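## Task

Scene 1: a wooden die rests loose on the palm of the upturned hand. Using in-hand motion alone, roll it until the side with five pips faces up; its spin about the vertical is irrelevant, and the goal picture is just one acceptable example. Only the hand may touch it (the wrist camera, its post and the arm's final link count as hand). Any contact with something else, or the die leaving the hand, means failure. To finish, let it rest motionless on the palm or fingers, clear of the wrist, camera and post, with the palm pointing straight up and no hand motor showing moving or overload or building toward a shutdown (motors dead from the start are exempt), then declare completion. The hand is opened at that point, and the five must still be on top with the die resting on the open hand.

## Robot and tools

Robot: one arm carrying a right hand with index, middle, ring and thumb. The object starts loose on the palm, which faces up. Don't knock anything off the table, and don't let the object touch anything but the hand or fall out.

Frames. Scene frame: origin on the table top under the arm base, +z up, +y to the left looking along +x. The state line reports the hand point position (m) and quaternion wxyz in this frame, plus velocities. The hand point sits in front of the palm where thumb tip meets index and middle tips. Its own axes: +z along straightened fingers toward the tips, +x across the palm away from the thumb, +y out of the palm face (palm surface at y = -0.062 m). A fixed mast on the palm side at the wrist (x +0.05 to +0.10, z -0.16 to -0.11, up to y = +0.06) can collide with things. Fingertips have grippy rubber caps; the rest of the hand is slippery.

execute_actions: argument actions is a list holding zero or one item; pictures (true/false) is optional. An empty list just reports the state. A wait item is {"steps": n}, n up to 300 control steps of 1/30 s, counted from the last result, so reply time eats into it. A motion item is {"rows": [...], "steps": k}, with 1 to 15 rows and k up to 15 (default 15); each row is used for one step and the last row repeats to fill the rest.

A row is one list of 24 numbers, each in [-1, 1], in this order: dx, dy, dz, rx, ry, rz, then index_mcp, index_abd, index_pip, index_dip, middle_mcp, middle_abd, middle_pip, middle_dip, ring_mcp, ring_abd, ring_pip, ring_dip, thumb_cmc, thumb_axl, thumb_mcp, thumb_ipl, current_limit, speed.

The first six are an offset, not a pose: they express the target relative to the hand point pose given in the most recent result that shows it (or, before such a result in this scene, or in the second and later calls of one reply, relative to where the robot is as the action starts), along the hand point's own axes. Scale: 1.0 = 0.6 m for dx, dy, dz and 180 degrees for the rotation vector rx, ry, rz. Each row is counted from that same base, not from the previous row. All zeros therefore pulls the hand back to that base; it is not a pause. Per step the command is clipped to within 100 mm and 16 degrees of the measured pose; motion trails the command by about 0.17 s.

The sixteen finger numbers are absolute joint goals, mapped linearly between each hinge's stops (degrees at +1, at -1; value where straight). Going toward -1: finger _mcp curls at the knuckle toward the palm (-18,+128; straight +0.75); _abd swings the finger sideways away from the thumb (-60,+60; 0.00); _pip bends the middle joint (-29,+108; +0.58); _dip the end joint (-21,+117; +0.70). thumb_cmc brings the thumb from beside the palm round in front of it (-20,+120; +0.71); thumb_axl rolls it along its length (-27,+140; +0.68); thumb_mcp (-69,+109; +0.23) and thumb_ipl (-77,+108; +0.17) bend it, toward +z with axl straight, or along the cmc swing direction with axl near -0.40. current_limit maps -1..+1 to 0..550 mA (minimum 11 mA) and also caps joint speed; speed sets motor rate to (speed+1)/2 of 5.9 rad/s. Start values: +0.4 and -0.6; they persist until rewritten.

move: target is one 24-number row as above (offset rule identical; the hand numbers go out at the start). speed is optional, 0.002 to 0.5 m/s (turning at twice that in rad/s), default 0.25. stop_force, optional, 9 to 40 N, ends the path when the wrist sensor feels that much extra push along the line to the target; not allowed in the first 0.2 s, unreliable for rotating moves, and should be omitted when backing off a contact. Paths last 0.5 to 10 s and ignore obstacles. The result adds a move: line giving the ending (done, off_target, moving, held, fault, contact) and limits (paced = pose clipped, held = steps blocked), plus the distance left to target.



Results: hand_goal (goals written), hand_measured (actual hinge positions, same scale), hand_current_ma (positive pushes toward -1), hand_state per motor: moving, goal, blocked or overload; hand_current_limit, hand_speed. Hand target shows where the controller is steering. HELD marks steps not sent; pose unreachable means the clearance check altered the command. Wrist force/torque are in hand point axes, noisy, saturating near 50 N.

Avoid: any motor at 495 mA or more for 5 s shuts down for 10 s; a motor reading overload from the start is dead. Torque over the joint limits (wrist joints 25.4 N m) or 150 N external force stops the arm for 10 s and drops the rest of the call; hand commands are lost during stops. Motors heat while loaded; 85 C brakes the arm. Keep motions gentle; the object may be nudged occasionally. Before finishing, end with palm up, object still, all motors settled.

Each tool is called as name([rows], argument=value, ...), one row to a line, values as JSON.

Reference images:

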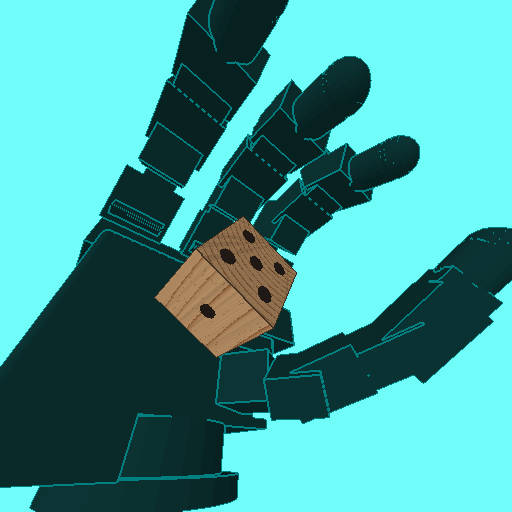

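## Session

execute_actions(actions=[])

Scene clock: 0.00 s of 4800.00 s.
end_effector_position=(+0.6072, +0.0770, +0.4577) hand_goal=(+0.046, +0.000, -0.008, +0.280, +0.046, +0.000, -0.008, +0.280, +0.046, +0.000, -0.008, +0.280, -0.104, +0.266, +0.032, -0.018) hand_measured=(+0.062, +0.000, -0.006, +0.282, +0.062, +0.000, -0.006, +0.282, +0.062, +0.000, -0.006, +0.282, -0.092, +0.270, +0.034, -0.016) hand_current_ma=(+85, +0, +14, +12, +85, +0, +14, +12, +87, +0, +14, +12, +67, +29, +11, +12) hand_state=(goal, goal, goal, goal, goal, goal, goal, goal, goal, goal, goal, goal, goal, goal, goal, goal) hand_current_limit=0.40 hand_speed=-0.60 end_effector_quat_wxyz=(+0.474, +0.475, +0.536, +0.512) end_effector_velocity=(+0.000, +0.000, +0.000) end_effector_angular_velocity=(-0.000, -0.001, +0.000)
Joint positions: [-0.182 -1.166  2.227 -4.159 -1.32  -0.038]
Joint velocities: [ 0.    -0.    -0.001 -0.     0.    -0.   ]
Motor temperatures (°C, as the motors report them): [26 29 28 31 36 39]
Wrist force (N, on the end effector, along its own x y z axes, offset not removed): no reading
Wrist torque (N m, same axes, about the end effector's origin, offset not removed): no reading
Hand target: +0.607, +0.077, +0.458; +0.474, +0.475, +0.536, +0.512

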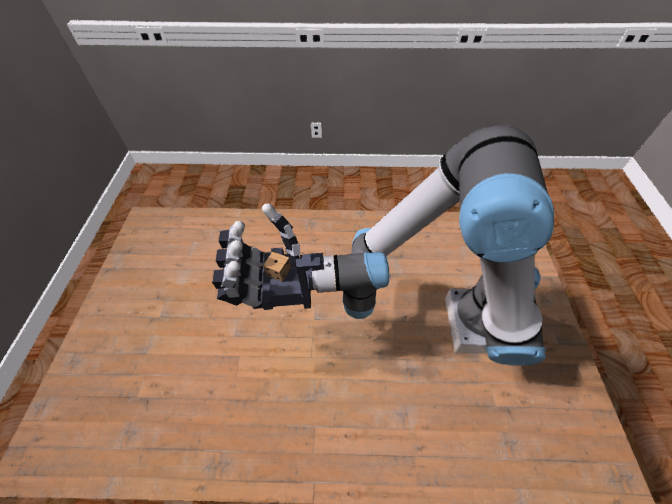

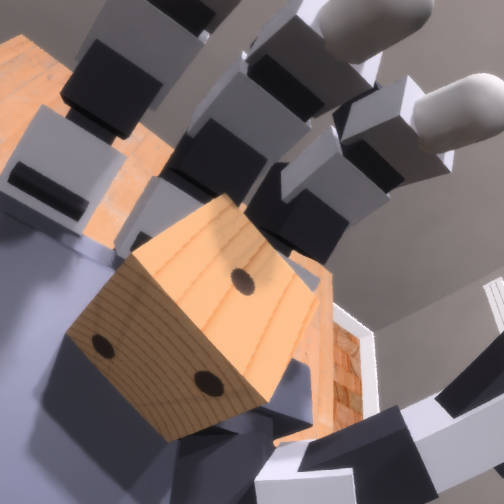

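move(target=[0,0,0,0.15,0,-0.03,0.7,0,-0.4,0.3,0.7,0,-0.4,0.3,0.7,0,-0.4,0.3,-0.1,0.27,0.03,0,0.4,-0.6], speed=0.1)

Scene clock: 9.50 s of 4800.00 s.
end_effector_position=(+0.6070, +0.0770, +0.4576) hand_goal=(+0.700, +0.000, -0.400, +0.300, +0.700, +0.000, -0.400, +0.300, +0.700, +0.000, -0.400, +0.300, -0.100, +0.270, +0.030, +0.000) hand_measured=(+0.708, +0.000, -0.396, +0.298, +0.710, +0.000, -0.396, +0.298, +0.708, +0.000, -0.396, +0.298, -0.092, +0.270, +0.030, -0.004) hand_current_ma=(+44, +0, +19, -13, +58, +0, +21, -13, +47, +0, +19, -13, +43, +4, -4, -21) hand_state=(goal, goal, goal, goal, goal, goal, goal, goal, goal, goal, goal, goal, goal, goal, goal, goal) hand_current_limit=0.40 hand_speed=-0.60 end_effector_quat_wxyz=(+0.373, +0.547, +0.662, +0.351) end_effector_velocity=(+0.000, +0.000, +0.000) end_effector_angular_velocity=(-0.002, +0.009, +0.001)
Joint positions: [-0.188 -1.565  2.261 -3.318 -1.382 -0.241]
Joint velocities: [ 0.001 -0.006 -0.003  0.019 -0.002 -0.003]
Motor temperatures (°C, as the motors report them): [26 29 28 31 36 39]
Wrist force (N, on the end effector, along its own x y z axes, offset not removed): [-0.3 -2.6 -1.5]
Wrist torque (N m, same axes, about the end effector's origin, offset not removed): [0.04 -0.13 -0.16]
Hand target: +0.607, +0.077, +0.458; +0.373, +0.547, +0.662, +0.350
Off the commanded pose: 0.000 m, 0 deg.
move: done
camera_calibration (this result's frames):
cam_wrist: T_world_to_cam=[[0.399437, -0.658667, 0.637658, -0.449786], [-0.815838, -0.572654, -0.0804705, 0.533919], [0.418161, -0.488083, -0.766105, 0.261703], [0, 0, 0, 1]] pos_world=[0.505819, 0.137225, 0.530267]

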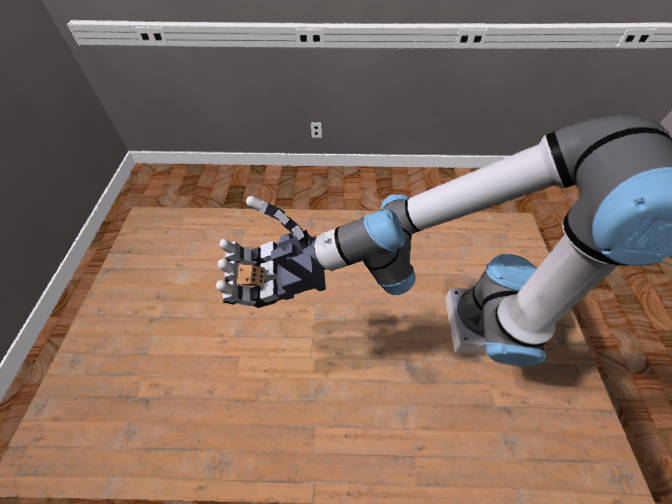

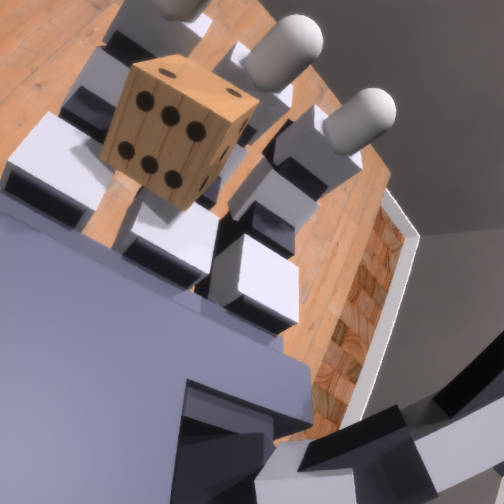

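move(target=[0,0,0,-0.15,0,0.03,0.35,0,0.2,0.3,0.35,0,0.2,0.3,0.35,0,0.2,0.3,-0.1,0.27,0.03,0,0.4,-0.9], speed=0.06)

Scene clock: 18.67 s of 4800.00 s.
end_effector_position=(+0.6072, +0.0770, +0.4577) hand_goal=(+0.350, +0.000, +0.200, +0.300, +0.350, +0.000, +0.200, +0.300, +0.350, +0.000, +0.200, +0.300, -0.100, +0.270, +0.030, +0.000) hand_measured=(+0.374, +0.000, +0.200, +0.298, +0.374, +0.000, +0.200, +0.298, +0.374, +0.000, +0.200, +0.298, -0.092, +0.270, +0.030, -0.004) hand_current_ma=(+128, +0, -2, -13, +133, +0, -2, -13, +131, +0, -2, -13, +43, +4, -4, -21) hand_state=(blocked, goal, goal, goal, blocked, goal, goal, goal, blocked, goal, goal, goal, goal, goal, goal, goal) hand_current_limit=0.40 hand_speed=-0.90 end_effector_quat_wxyz=(+0.474, +0.475, +0.536, +0.512) end_effector_velocity=(-0.000, +0.000, +0.001) end_effector_angular_velocity=(+0.002, -0.010, -0.000)
Joint positions: [-0.182 -1.166  2.227 -4.159 -1.32  -0.038]
Joint velocities: [ 0.001  0.007 -0.004 -0.013 -0.001  0.004]
Motor temperatures (°C, as the motors report them): [26 29 28 31 36 39]
Wrist force (N, on the end effector, along its own x y z axes, offset not removed): [-0.7 -0.1 -2.6]
Wrist torque (N m, same axes, about the end effector's origin, offset not removed): [0.22 0.05 -0.24]
Hand target: +0.607, +0.077, +0.458; +0.474, +0.475, +0.536, +0.512
Off the commanded pose: 0.000 m, 0 deg.
move: done
camera_calibration (this result's frames):
cam_wrist: T_world_to_cam=[[0.103112, -0.749122, 0.654358, -0.270743], [-0.673633, -0.536623, -0.508187, 0.640755], [0.731838, -0.388396, -0.559965, -0.0307806], [0, 0, 0, 1]] pos_world=[0.482077, 0.129069, 0.48555]

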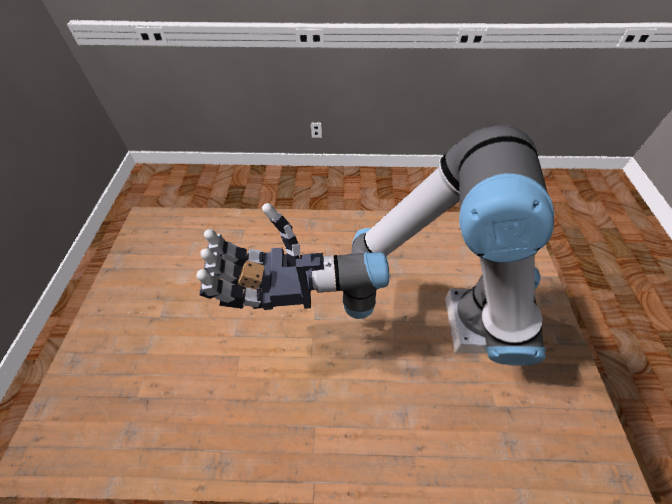

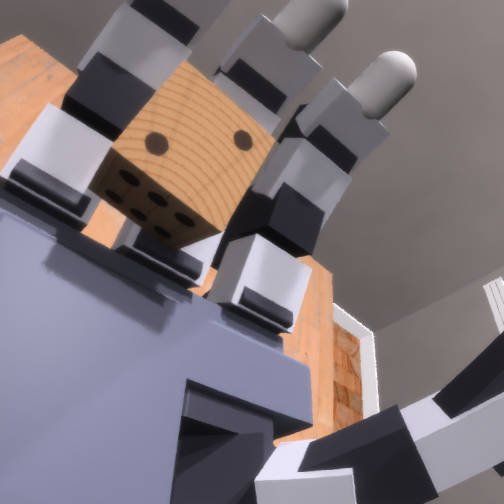

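move(target=[0,0,0,0.12,0,0.02,0.72,0,0.5,-0.4,0.72,0,0.5,-0.4,0.72,0,0.5,-0.4,-0.1,0.27,0.03,0,0.4,-0.8], speed=0.05)

Scene clock: 26.00 s of 4800.00 s.
end_effector_position=(+0.6070, +0.0770, +0.4576) hand_goal=(+0.720, +0.000, +0.500, -0.400, +0.720, +0.000, +0.500, -0.400, +0.720, +0.000, +0.500, -0.400, -0.100, +0.270, +0.030, +0.000) hand_measured=(+0.730, +0.000, +0.500, -0.396, +0.730, +0.000, +0.500, -0.396, +0.730, +0.000, +0.500, -0.398, -0.092, +0.270, +0.030, -0.004) hand_current_ma=(+50, +0, +2, +16, +56, +0, +2, +16, +51, +0, +2, +16, +43, +4, -4, -21) hand_state=(goal, goal, goal, goal, goal, goal, goal, goal, goal, goal, goal, goal, goal, goal, goal, goal) hand_current_limit=0.40 hand_speed=-0.80 end_effector_quat_wxyz=(+0.360, +0.572, +0.607, +0.417) end_effector_velocity=(+0.000, +0.000, -0.000) end_effector_angular_velocity=(+0.000, +0.011, -0.000)
Joint positions: [-0.176 -1.499  2.275 -3.488 -1.346 -0.065]
Joint velocities: [ 0.001 -0.008 -0.002  0.022 -0.001 -0.001]
Motor temperatures (°C, as the motors report them): [26 29 28 31 36 39]
Wrist force (N, on the end effector, along its own x y z axes, offset not removed): [0.8 3.0 -4.1]
Wrist torque (N m, same axes, about the end effector's origin, offset not removed): [0.85 -0.06 -0.06]
Hand target: +0.607, +0.077, +0.458; +0.360, +0.572, +0.608, +0.417
Off the commanded pose: 0.000 m, 0 deg.
move: done
camera_calibration (this result's frames):
cam_wrist: T_world_to_cam=[[0.327662, -0.766527, 0.552335, -0.358873], [-0.821807, -0.519654, -0.233651, 0.60357], [0.466123, -0.377355, -0.800208, 0.239658], [0, 0, 0, 1]] pos_world=[0.501897, 0.128997, 0.531019]

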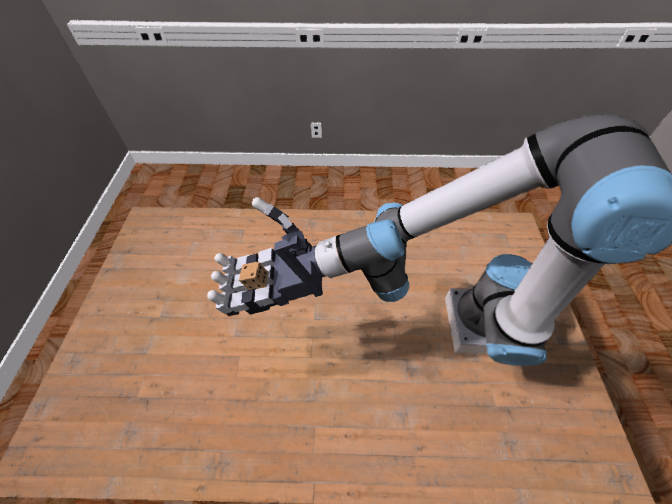

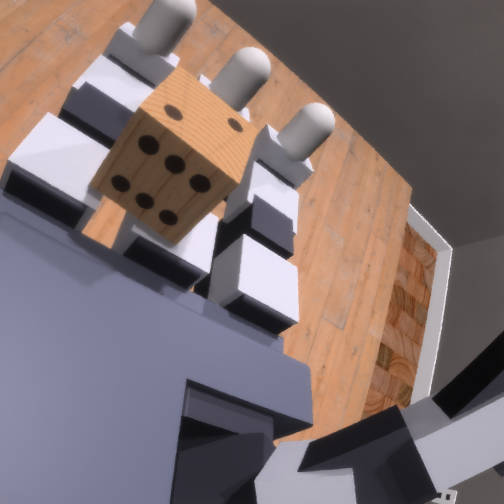

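move(target=[0,0,0,-0.08,0,-0.02,-0.3,0,0.5,0.3,-0.3,0,0.5,0.3,-0.3,0,0.5,0.3,-0.1,0.27,0.03,0,0.4,-0.85], speed=0.05)

move(target=[0,0,0,0.06,0,0,0.68,0,0,0,0.68,0,0,0,0.68,0,0,0,-0.1,0.27,0.03,0,0.4,-0.85], speed=0.02)

Scene clock: 33.53 s of 4800.00 s.
end_effector_position=(+0.6071, +0.0770, +0.4577) hand_goal=(-0.300, +0.000, +0.500, +0.300, -0.300, +0.000, +0.500, +0.300, -0.300, +0.000, +0.500, +0.300, -0.100, +0.270, +0.030, +0.000) hand_measured=(-0.288, +0.000, +0.500, +0.298, -0.286, +0.000, +0.500, +0.298, -0.286, +0.000, +0.500, +0.298, -0.092, +0.270, +0.030, -0.004) hand_current_ma=(+71, +0, +2, -13, +82, +0, +2, -13, +80, +0, +2, -13, +43, +4, -4, -21) hand_state=(goal, goal, goal, goal, goal, goal, goal, goal, goal, goal, goal, goal, goal, goal, goal, goal) hand_current_limit=0.40 hand_speed=-0.85 end_effector_quat_wxyz=(+0.442, +0.503, +0.568, +0.479) end_effector_velocity=(-0.000, -0.000, -0.000) end_effector_angular_velocity=(+0.001, -0.000, -0.000)
Joint positions: [-0.188 -1.278  2.268 -3.959 -1.318 -0.07 ]
Joint velocities: [-0.     0.     0.001 -0.001  0.     0.001]
Motor temperatures (°C, as the motors report them): [26 29 28 31 36 39]
Wrist force (N, on the end effector, along its own x y z axes, offset not removed): [-0.8 2.3 -1.4]
Wrist torque (N m, same axes, about the end effector's origin, offset not removed): [0.35 -0.02 -0.18]
Hand target: +0.607, +0.077, +0.458; +0.442, +0.503, +0.568, +0.479
Off the commanded pose: 0.000 m, 0 deg.
move: done
camera_calibration (this result's frames):
cam_wrist: T_world_to_cam=[[0.184714, -0.741089, 0.645498, -0.316792], [-0.730366, -0.54299, -0.4144, 0.632695], [0.657606, -0.394905, -0.641564, 0.0521651], [0, 0, 0, 1]] pos_world=[0.486311, 0.129376, 0.500145]

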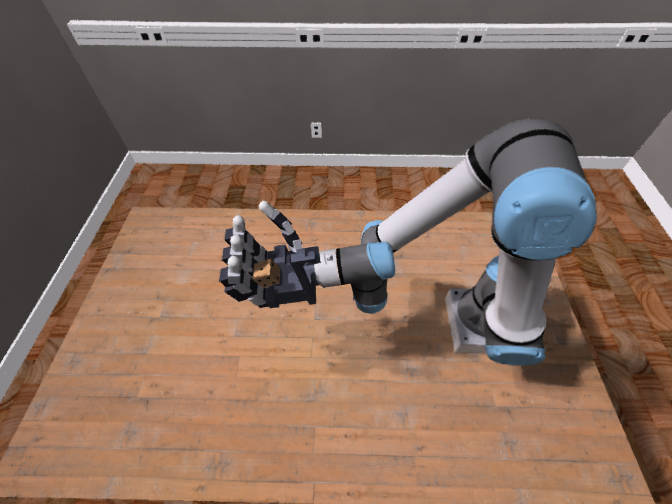

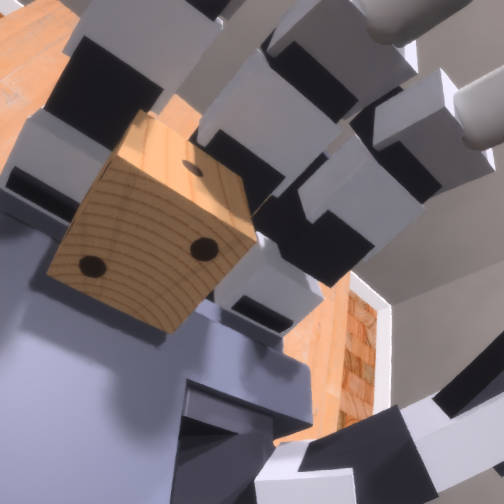

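Scene clock: 38.47 s of 4800.00 s.
end_effector_position=(+0.6070, +0.0770, +0.4576) hand_goal=(+0.680, +0.000, +0.000, +0.000, +0.680, +0.000, +0.000, +0.000, +0.680, +0.000, +0.000, +0.000, -0.100, +0.270, +0.030, +0.000) hand_measured=(+0.688, +0.000, +0.004, +0.002, +0.688, +0.000, +0.004, +0.002, +0.688, +0.000, +0.004, +0.002, -0.092, +0.270, +0.030, -0.004) hand_current_ma=(+47, +0, +24, +12, +47, +0, +24, +12, +48, +0, +24, +12, +43, +4, -4, -21) hand_state=(goal, goal, goal, goal, goal, goal, goal, goal, goal, goal, goal, goal, goal, goal, goal, goal) hand_current_limit=0.40 hand_speed=-0.85 end_effector_quat_wxyz=(+0.393, +0.542, +0.610, +0.423) end_effector_velocity=(+0.000, -0.000, -0.000) end_effector_angular_velocity=(-0.001, +0.007, -0.000)
Joint positions: [-0.187 -1.446  2.285 -3.616 -1.336 -0.117]
Joint velocities: [ 0.    -0.005 -0.     0.013 -0.001 -0.002]
Motor temperatures (°C, as the motors report them): [26 29 28 31 36 39]
Wrist force (N, on the end effector, along its own x y z axes, offset not removed): [-1.9 0.5 -2.5]
Wrist torque (N m, same axes, about the end effector's origin, offset not removed): [0.49 0.12 -0.33]
Hand target: +0.607, +0.077, +0.458; +0.393, +0.542, +0.610, +0.423
Off the commanded pose: 0.000 m, 0 deg.
move: done
camera_calibration (this result's frames):
cam_wrist: T_world_to_cam=[[0.299764, -0.729801, 0.614437, -0.373209], [-0.795872, -0.546438, -0.260755, 0.602323], [0.526051, -0.410848, -0.74463, 0.180437], [0, 0, 0, 1]] pos_world=[0.496327, 0.130897, 0.520731]

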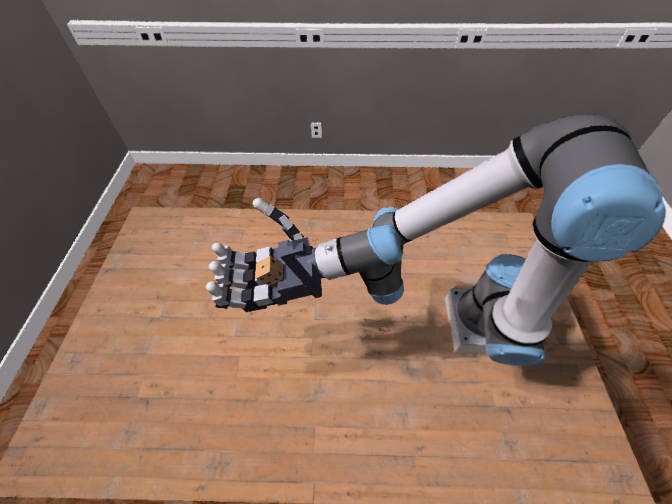

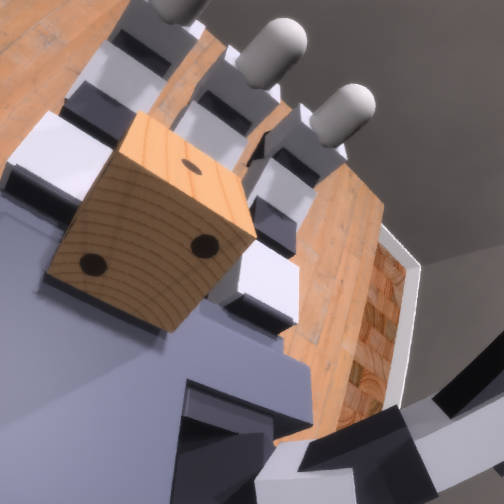

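Lower the knuckles to clear the edge.

move(target=[0,0,0,0.015,0,0,0.85,0,-0.3,0,0.85,0,-0.3,0,0.85,0,-0.3,0,-0.1,0.27,0.03,0,0.4,-0.9], speed=0.02)

Scene clock: 42.37 s of 4800.00 s.
end_effector_position=(+0.6070, +0.0770, +0.4576) hand_goal=(+0.850, +0.000, -0.300, +0.000, +0.850, +0.000, -0.300, +0.000, +0.850, +0.000, -0.300, +0.000, -0.100, +0.270, +0.030, +0.000) hand_measured=(+0.858, +0.000, -0.292, +0.002, +0.858, +0.000, -0.292, +0.002, +0.858, +0.000, -0.292, +0.002, -0.092, +0.270, +0.030, -0.004) hand_current_ma=(+40, +0, +41, +12, +40, +0, +41, +12, +41, +0, +41, +12, +43, +4, -4, -21) hand_state=(goal, goal, goal, goal, goal, goal, goal, goal, goal, goal, goal, goal, goal, goal, goal, goal) hand_current_limit=0.40 hand_speed=-0.90 end_effector_quat_wxyz=(+0.380, +0.551, +0.620, +0.409) end_effector_velocity=(-0.000, +0.001, -0.000) end_effector_angular_velocity=(-0.000, +0.003, +0.001)
Joint positions: [-0.186 -1.485  2.281 -3.525 -1.342 -0.128]
Joint velocities: [ 0.002 -0.002 -0.     0.005 -0.001 -0.001]
Motor temperatures (°C, as the motors report them): [26 29 28 31 36 39]
Wrist force (N, on the end effector, along its own x y z axes, offset not removed): [-1.4 1.0 -2.8]
Wrist torque (N m, same axes, about the end effector's origin, offset not removed): [0.46 0.05 -0.30]
Hand target: +0.607, +0.077, +0.458; +0.380, +0.551, +0.620, +0.409
Off the commanded pose: 0.000 m, 0 deg.
move: done
camera_calibration (this result's frames):
cam_wrist: T_world_to_cam=[[0.327403, -0.727168, 0.603352, -0.385096], [-0.807654, -0.546786, -0.220728, 0.591164], [0.490411, -0.415033, -0.766319, 0.21232], [0, 0, 0, 1]] pos_world=[0.499414, 0.13133, 0.52554]

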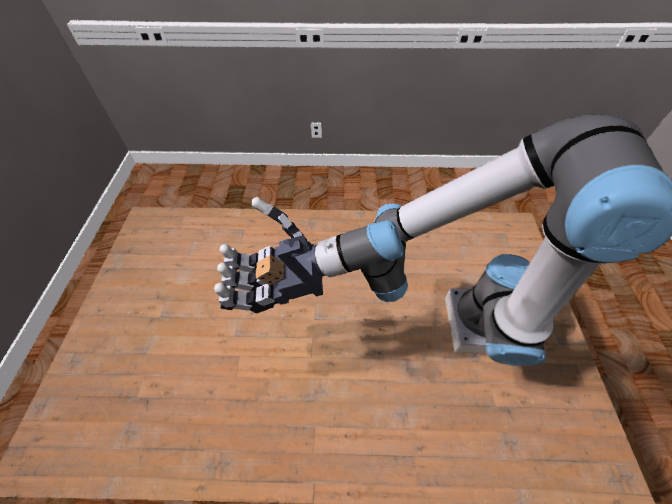

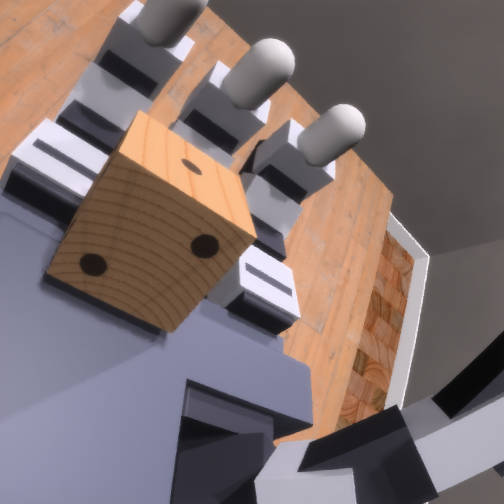

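move(target=[0,0,0,-0.1,0,0,-0.6,0,0.5,0.3,-0.6,0,0.5,0.3,-0.6,0,0.5,0.3,-0.1,0.27,0.03,0,0.4,-0.8], speed=0.05)

move(target=[0,0,0,0.11,0,0,0.8,0,-0.4,0,0.8,0,-0.4,0,0.8,0,-0.4,0,-0.1,0.27,0.03,0,0.4,-0.5], speed=0.04)

Scene clock: 52.80 s of 4800.00 s.
end_effector_position=(+0.6072, +0.0770, +0.4577) hand_goal=(-0.600, +0.000, +0.500, +0.300, -0.600, +0.000, +0.500, +0.300, -0.600, +0.000, +0.500, +0.300, -0.100, +0.270, +0.030, +0.000) hand_measured=(-0.598, +0.000, +0.500, +0.298, -0.596, +0.000, +0.500, +0.298, -0.596, +0.000, +0.500, +0.298, -0.092, +0.270, +0.030, -0.004) hand_current_ma=(+13, +0, -2, -12, +24, +0, -2, -12, +22, +0, -2, -12, +43, +4, -4, -21) hand_state=(goal, goal, goal, goal, goal, goal, goal, goal, goal, goal, goal, goal, goal, goal, goal, goal) hand_current_limit=0.40 hand_speed=-0.80 end_effector_quat_wxyz=(+0.461, +0.485, +0.549, +0.501) end_effector_velocity=(-0.000, +0.001, +0.001) end_effector_angular_velocity=(-0.000, -0.012, +0.001)
Joint positions: [-0.186 -1.207  2.245 -4.088 -1.315 -0.05 ]
Joint velocities: [ 0.002  0.009 -0.005 -0.017  0.     0.002]
Motor temperatures (°C, as the motors report them): [26 29 28 31 36 39]
Wrist force (N, on the end effector, along its own x y z axes, offset not removed): [-2.2 2.0 -1.5]
Wrist torque (N m, same axes, about the end effector's origin, offset not removed): [0.17 0.20 -0.35]
Hand target: +0.607, +0.077, +0.458; +0.462, +0.485, +0.549, +0.501
Off the commanded pose: 0.000 m, 0 deg.
move: done
camera_calibration (this result's frames):
cam_wrist: T_world_to_cam=[[0.135374, -0.746075, 0.651955, -0.289428], [-0.694765, -0.540608, -0.47439, 0.63838], [0.706382, -0.388735, -0.591531, -0.000829191], [0, 0, 0, 1]] pos_world=[0.483291, 0.128856, 0.491045]

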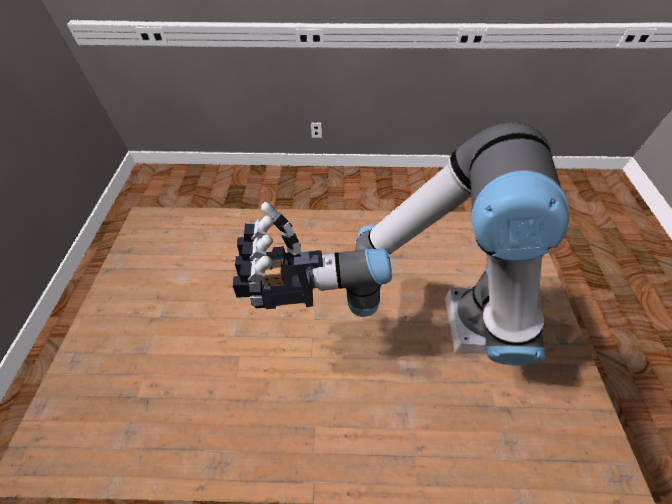

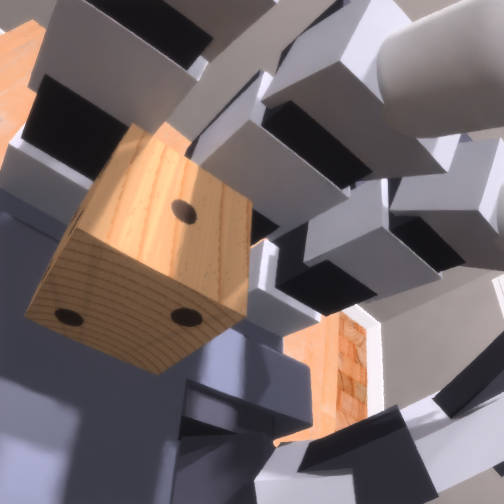

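Scene clock: 57.37 s of 4800.00 s.
end_effector_position=(+0.6070, +0.0770, +0.4576) hand_goal=(+0.800, +0.000, -0.400, +0.000, +0.800, +0.000, -0.400, +0.000, +0.800, +0.000, -0.400, +0.000, -0.100, +0.270, +0.030, +0.000) hand_measured=(+0.808, +0.000, -0.398, +0.002, +0.808, +0.000, -0.398, +0.002, +0.808, +0.000, -0.398, +0.002, -0.092, +0.270, +0.030, -0.004) hand_current_ma=(+44, +0, +14, +11, +46, +0, +14, +11, +46, +0, +14, +11, +43, +4, -4, -21) hand_state=(goal, goal, goal, goal, goal, goal, goal, goal, goal, goal, goal, goal, goal, goal, goal, goal) hand_current_limit=0.40 hand_speed=-0.50 end_effector_quat_wxyz=(+0.372, +0.557, +0.626, +0.399) end_effector_velocity=(+0.000, -0.001, +0.000) end_effector_angular_velocity=(-0.002, +0.012, -0.002)
Joint positions: [-0.185 -1.51   2.276 -3.464 -1.347 -0.134]
Joint velocities: [-0.002 -0.01  -0.003  0.025 -0.002 -0.003]
Motor temperatures (°C, as the motors report them): [26 29 28 31 36 39]
Wrist force (N, on the end effector, along its own x y z axes, offset not removed): [0.3 2.4 -2.3]
Wrist torque (N m, same axes, about the end effector's origin, offset not removed): [0.62 -0.05 -0.14]
Hand target: +0.607, +0.077, +0.458; +0.371, +0.557, +0.627, +0.399
Off the commanded pose: 0.000 m, 0 deg.
move: done
camera_calibration (this result's frames):
cam_wrist: T_world_to_cam=[[0.345523, -0.725454, 0.595256, -0.392494], [-0.814459, -0.546909, -0.193769, 0.582941], [0.466122, -0.41786, -0.779823, 0.233462], [0, 0, 0, 1]] pos_world=[0.501576, 0.131634, 0.528649]

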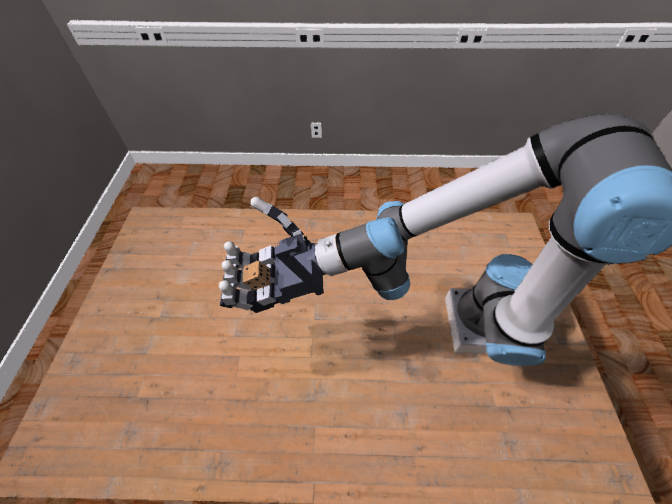

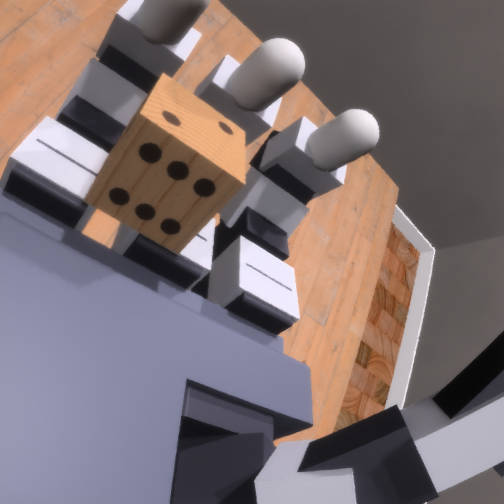

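move(target=[0,0,0,-0.06,0,0,0.9,0,-1,-0.6,0.9,0,-1,-0.6,0.9,0,-1,-0.6,-0.1,0.27,0.03,0,0.4,-0.8], speed=0.04)

move(target=[0,0,0,0,0,0,0.4,0,-1,-0.6,0.4,0,-1,-0.6,0.4,0,-1,-0.6,-0.1,0.27,0.03,0,0.4,-0.85])

Scene clock: 65.33 s of 4800.00 s.
end_effector_position=(+0.6071, +0.0770, +0.4576) hand_goal=(+0.900, +0.000, -1.000, -0.600, +0.900, +0.000, -1.000, -0.600, +0.900, +0.000, -1.000, -0.600, -0.100, +0.270, +0.030, +0.000) hand_measured=(+0.906, +0.000, -0.998, -0.598, +0.906, +0.000, -0.590, -0.220, +0.910, +0.000, -0.988, -0.596, -0.092, +0.270, +0.030, -0.004) hand_current_ma=(+34, +0, +14, +11, +39, +0, +385, +385, +49, +0, +63, +18, +43, +4, -4, -21) hand_state=(goal, goal, goal, goal, goal, goal, blocked, blocked, goal, goal, goal, goal, goal, goal, goal, goal) hand_current_limit=0.40 hand_speed=-0.80 end_effector_quat_wxyz=(+0.422, +0.520, +0.586, +0.456) end_effector_velocity=(+0.000, +0.001, +0.000) end_effector_angular_velocity=(+0.001, -0.012, +0.001)
Joint positions: [-0.188 -1.35   2.282 -3.82  -1.323 -0.091]
Joint velocities: [ 0.001  0.011 -0.002 -0.021  0.001  0.003]
Motor temperatures (°C, as the motors report them): [26 29 28 31 36 39]
Wrist force (N, on the end effector, along its own x y z axes, offset not removed): [-0.2 0.5 -2.4]
Wrist torque (N m, same axes, about the end effector's origin, offset not removed): [0.21 0.05 -0.23]
Hand target: +0.607, +0.077, +0.458; +0.422, +0.519, +0.586, +0.456
Off the commanded pose: 0.000 m, 0 deg.
move: done
camera_calibration (this result's frames):
cam_wrist: T_world_to_cam=[[0.233535, -0.736233, 0.635155, -0.342025], [-0.761266, -0.544825, -0.351624, 0.622794], [0.604926, -0.401406, -0.687705, 0.105771], [0, 0, 0, 1]] pos_world=[0.490004, 0.129961, 0.508967]

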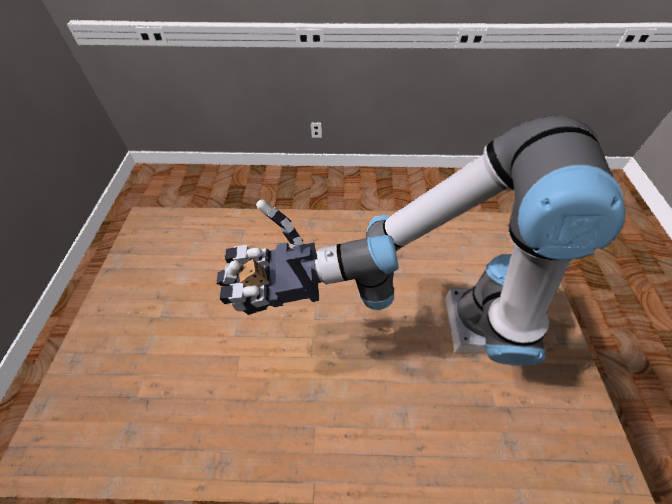

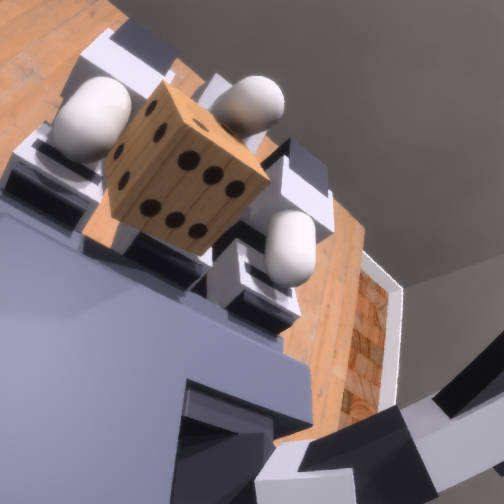

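Scene clock: 67.03 s of 4800.00 s.
end_effector_position=(+0.6071, +0.0770, +0.4576) hand_goal=(+0.400, +0.000, -1.000, -0.600, +0.400, +0.000, -1.000, -0.600, +0.400, +0.000, -1.000, -0.600, -0.100, +0.270, +0.030, +0.000) hand_measured=(+0.418, +0.000, -0.998, -0.598, +0.424, +0.000, -0.590, -0.222, +0.420, +0.000, -0.998, -0.598, -0.092, +0.270, +0.030, -0.004) hand_current_ma=(+97, +0, +6, +11, +134, +0, +385, +385, +110, +0, +11, +12, +43, +4, -4, -21) hand_state=(goal, goal, goal, goal, blocked, goal, blocked, blocked, blocked, goal, goal, goal, goal, goal, goal, goal) hand_current_limit=0.40 hand_speed=-0.85 end_effector_quat_wxyz=(+0.422, +0.520, +0.586, +0.456) end_effector_velocity=(+0.000, -0.000, -0.000) end_effector_angular_velocity=(+0.000, +0.001, -0.000)
Joint positions: [-0.188 -1.35   2.282 -3.82  -1.323 -0.091]
Joint velocities: [-0.001  0.    -0.     0.001  0.     0.   ]
Motor temperatures (°C, as the motors report them): [26 29 28 31 36 39]
Wrist force (N, on the end effector, along its own x y z axes, offset not removed): [-4.0 -0.4 -3.9]
Wrist torque (N m, same axes, about the end effector's origin, offset not removed): [0.24 0.48 -0.59]
Hand target: +0.607, +0.077, +0.458; +0.422, +0.520, +0.586, +0.456
Off the commanded pose: 0.000 m, 0 deg.
move: done
camera_calibration (this result's frames):
cam_wrist: T_world_to_cam=[[0.233552, -0.736231, 0.635152, -0.34203], [-0.761252, -0.544842, -0.351629, 0.622792], [0.604937, -0.401387, -0.687706, 0.105766], [0, 0, 0, 1]] pos_world=[0.490002, 0.129963, 0.508968]

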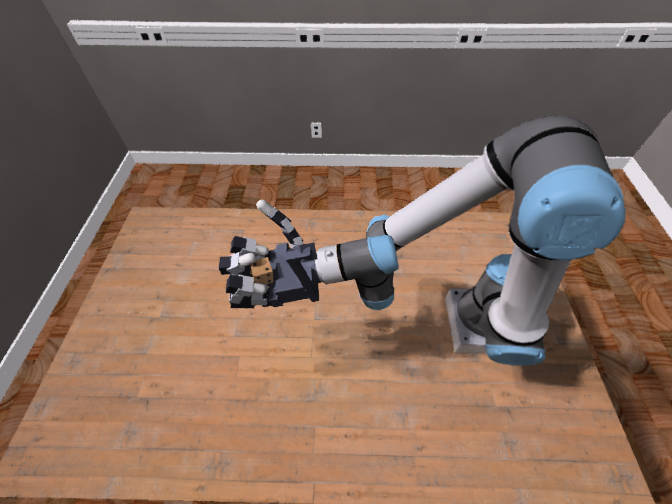

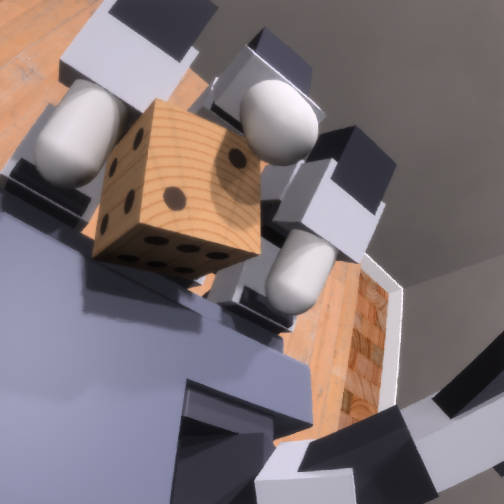

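move(target=[0,0,0,0,0,0,0.55,0.5,-1,-0.3,0.75,0,-0.6,-0.3,0.55,-0.5,-1,-0.3,-0.1,0.27,0.03,0,0.4,-0.85])

Scene clock: 73.93 s of 4800.00 s.
end_effector_position=(+0.6071, +0.0770, +0.4576) hand_goal=(+0.550, +0.500, -1.000, -0.300, +0.750, +0.000, -0.600, -0.300, +0.550, -0.500, -1.000, -0.300, -0.100, +0.270, +0.030, +0.000) hand_measured=(+0.556, +0.402, -0.990, -0.298, +0.762, +0.000, -0.572, -0.276, +0.556, -0.386, -1.000, -0.308, -0.092, +0.270, +0.030, -0.004) hand_current_ma=(+31, -385, +57, +9, +64, -3, +141, +122, +34, +385, +1, -39, +43, +4, -4, -21) hand_state=(goal, blocked, goal, goal, goal, goal, blocked, blocked, goal, blocked, goal, goal, goal, goal, goal, goal) hand_current_limit=0.40 hand_speed=-0.85 end_effector_quat_wxyz=(+0.422, +0.520, +0.586, +0.456) end_effector_velocity=(+0.000, -0.001, +0.000) end_effector_angular_velocity=(+0.000, +0.000, -0.001)
Joint positions: [-0.188 -1.35   2.282 -3.82  -1.323 -0.091]
Joint velocities: [-0.002 -0.    -0.001  0.001  0.     0.   ]
Motor temperatures (°C, as the motors report them): [26 29 28 31 36 39]
Wrist force (N, on the end effector, along its own x y z axes, offset not removed): [-0.4 1.3 -2.6]
Wrist torque (N m, same axes, about the end effector's origin, offset not removed): [0.29 0.00 -0.31]
Hand target: +0.607, +0.077, +0.458; +0.422, +0.520, +0.586, +0.456
Off the commanded pose: 0.000 m, 0 deg.
move: done
camera_calibration (this result's frames):
cam_wrist: T_world_to_cam=[[0.233534, -0.736233, 0.635156, -0.342025], [-0.761266, -0.544825, -0.351625, 0.622794], [0.604926, -0.401406, -0.687704, 0.105771], [0, 0, 0, 1]] pos_world=[0.490003, 0.129961, 0.508968]

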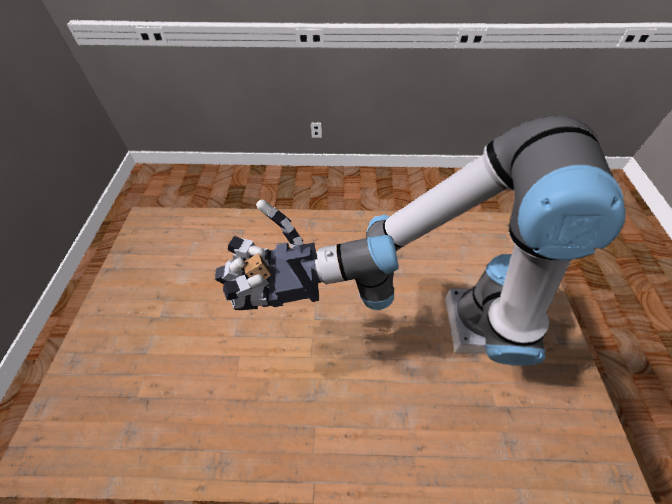

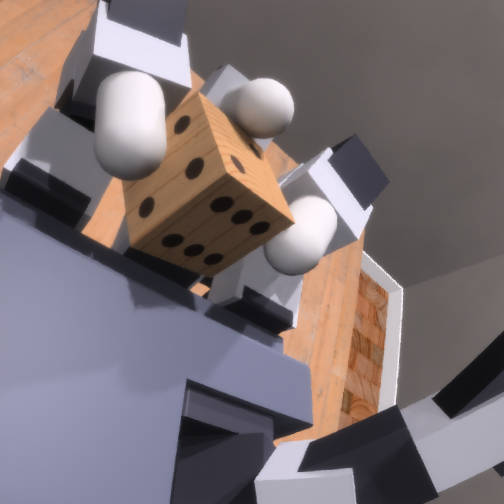

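move(target=[0,0,0,0,0,0,0.55,0.7,-1,0,0.75,0,-0.2,0.2,0.55,-0.7,-1,0,-0.1,0.27,0.03,0,0.4,-0.85])

move(target=[0,0,0,0,0,0,0.0,0.7,-1,0.4,0.75,0,-0.2,0.2,0.0,-0.7,-1,0.4,-0.1,0.27,0.03,0,0.4,-0.85])

Scene clock: 78.87 s of 4800.00 s.
end_effector_position=(+0.6071, +0.0770, +0.4576) hand_goal=(+0.550, +0.700, -1.000, +0.000, +0.750, +0.000, -0.200, +0.200, +0.550, -0.700, -1.000, +0.000, -0.100, +0.270, +0.030, +0.000) hand_measured=(+0.556, +0.438, -0.964, +0.018, +0.762, +0.000, -0.200, +0.198, +0.560, -0.508, -0.990, -0.012, -0.092, +0.270, +0.030, -0.004) hand_current_ma=(+31, -385, +194, +94, +65, -3, -2, -13, +57, +385, +56, -71, +43, +4, -4, -21) hand_state=(goal, blocked, blocked, goal, goal, goal, goal, goal, goal, blocked, goal, goal, goal, goal, goal, goal) hand_current_limit=0.40 hand_speed=-0.85 end_effector_quat_wxyz=(+0.422, +0.520, +0.586, +0.456) end_effector_velocity=(+0.000, +0.000, -0.000) end_effector_angular_velocity=(+0.000, +0.001, +0.000)
Joint positions: [-0.188 -1.35   2.282 -3.82  -1.323 -0.091]
Joint velocities: [ 0.     0.     0.     0.001 -0.    -0.   ]
Motor temperatures (°C, as the motors report them): [26 29 28 31 36 39]
Wrist force (N, on the end effector, along its own x y z axes, offset not removed): [-0.5 2.6 -3.0]
Wrist torque (N m, same axes, about the end effector's origin, offset not removed): [0.71 0.19 -0.14]
Hand target: +0.607, +0.077, +0.458; +0.422, +0.520, +0.586, +0.456
Off the commanded pose: 0.000 m, 0 deg.
move: done
camera_calibration (this result's frames):
cam_wrist: T_world_to_cam=[[0.233534, -0.736233, 0.635156, -0.342025], [-0.761266, -0.544825, -0.351625, 0.622794], [0.604926, -0.401406, -0.687705, 0.105771], [0, 0, 0, 1]] pos_world=[0.490003, 0.129961, 0.508968]

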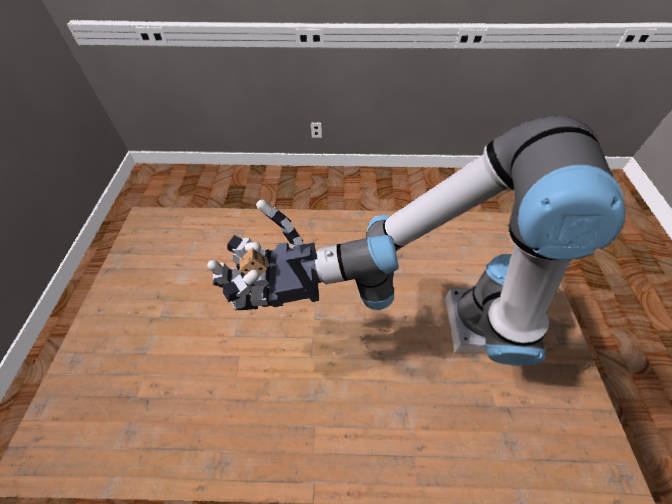

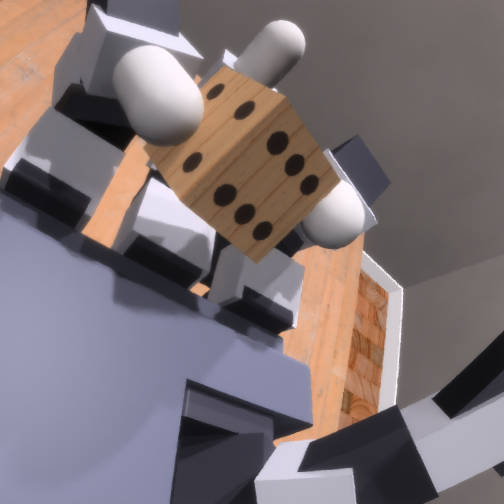

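Scene clock: 80.70 s of 4800.00 s.
end_effector_position=(+0.6071, +0.0770, +0.4576) hand_goal=(+0.000, +0.700, -1.000, +0.400, +0.750, +0.000, -0.200, +0.200, +0.000, -0.700, -1.000, +0.400, -0.100, +0.270, +0.030, +0.000) hand_measured=(+0.012, +0.698, -1.000, +0.396, +0.762, +0.000, -0.200, +0.198, +0.012, -0.696, -1.000, +0.396, -0.092, +0.270, +0.030, -0.004) hand_current_ma=(+66, -12, +2, -20, +65, -3, -1, -13, +67, +13, +3, -20, +43, +4, -4, -21) hand_state=(goal, goal, goal, goal, goal, goal, goal, goal, goal, goal, goal, goal, goal, goal, goal, goal) hand_current_limit=0.40 hand_speed=-0.85 end_effector_quat_wxyz=(+0.422, +0.520, +0.586, +0.456) end_effector_velocity=(+0.000, +0.001, -0.000) end_effector_angular_velocity=(-0.000, +0.001, +0.001)
Joint positions: [-0.188 -1.35   2.282 -3.82  -1.323 -0.091]
Joint velocities: [ 0.001  0.    -0.     0.001  0.    -0.001]
Motor temperatures (°C, as the motors report them): [26 29 28 31 36 39]
Wrist force (N, on the end effector, along its own x y z axes, offset not removed): [-1.1 -1.0 -0.7]
Wrist torque (N m, same axes, about the end effector's origin, offset not removed): [-0.09 0.12 -0.32]
Hand target: +0.607, +0.077, +0.458; +0.422, +0.520, +0.586, +0.456
Off the commanded pose: 0.000 m, 0 deg.
move: done
camera_calibration (this result's frames):
cam_wrist: T_world_to_cam=[[0.233549, -0.736234, 0.63515, -0.342028], [-0.761272, -0.544826, -0.35161, 0.622791], [0.604913, -0.401403, -0.687717, 0.105779], [0, 0, 0, 1]] pos_world=[0.490007, 0.12996, 0.508965]

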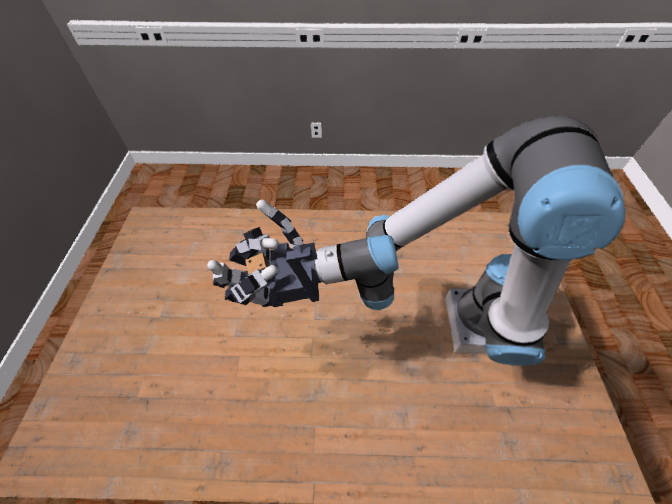

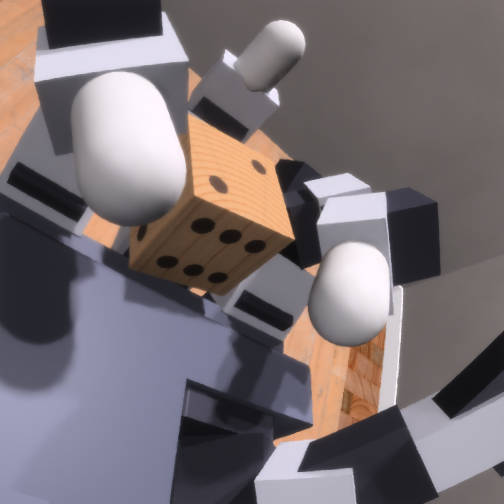

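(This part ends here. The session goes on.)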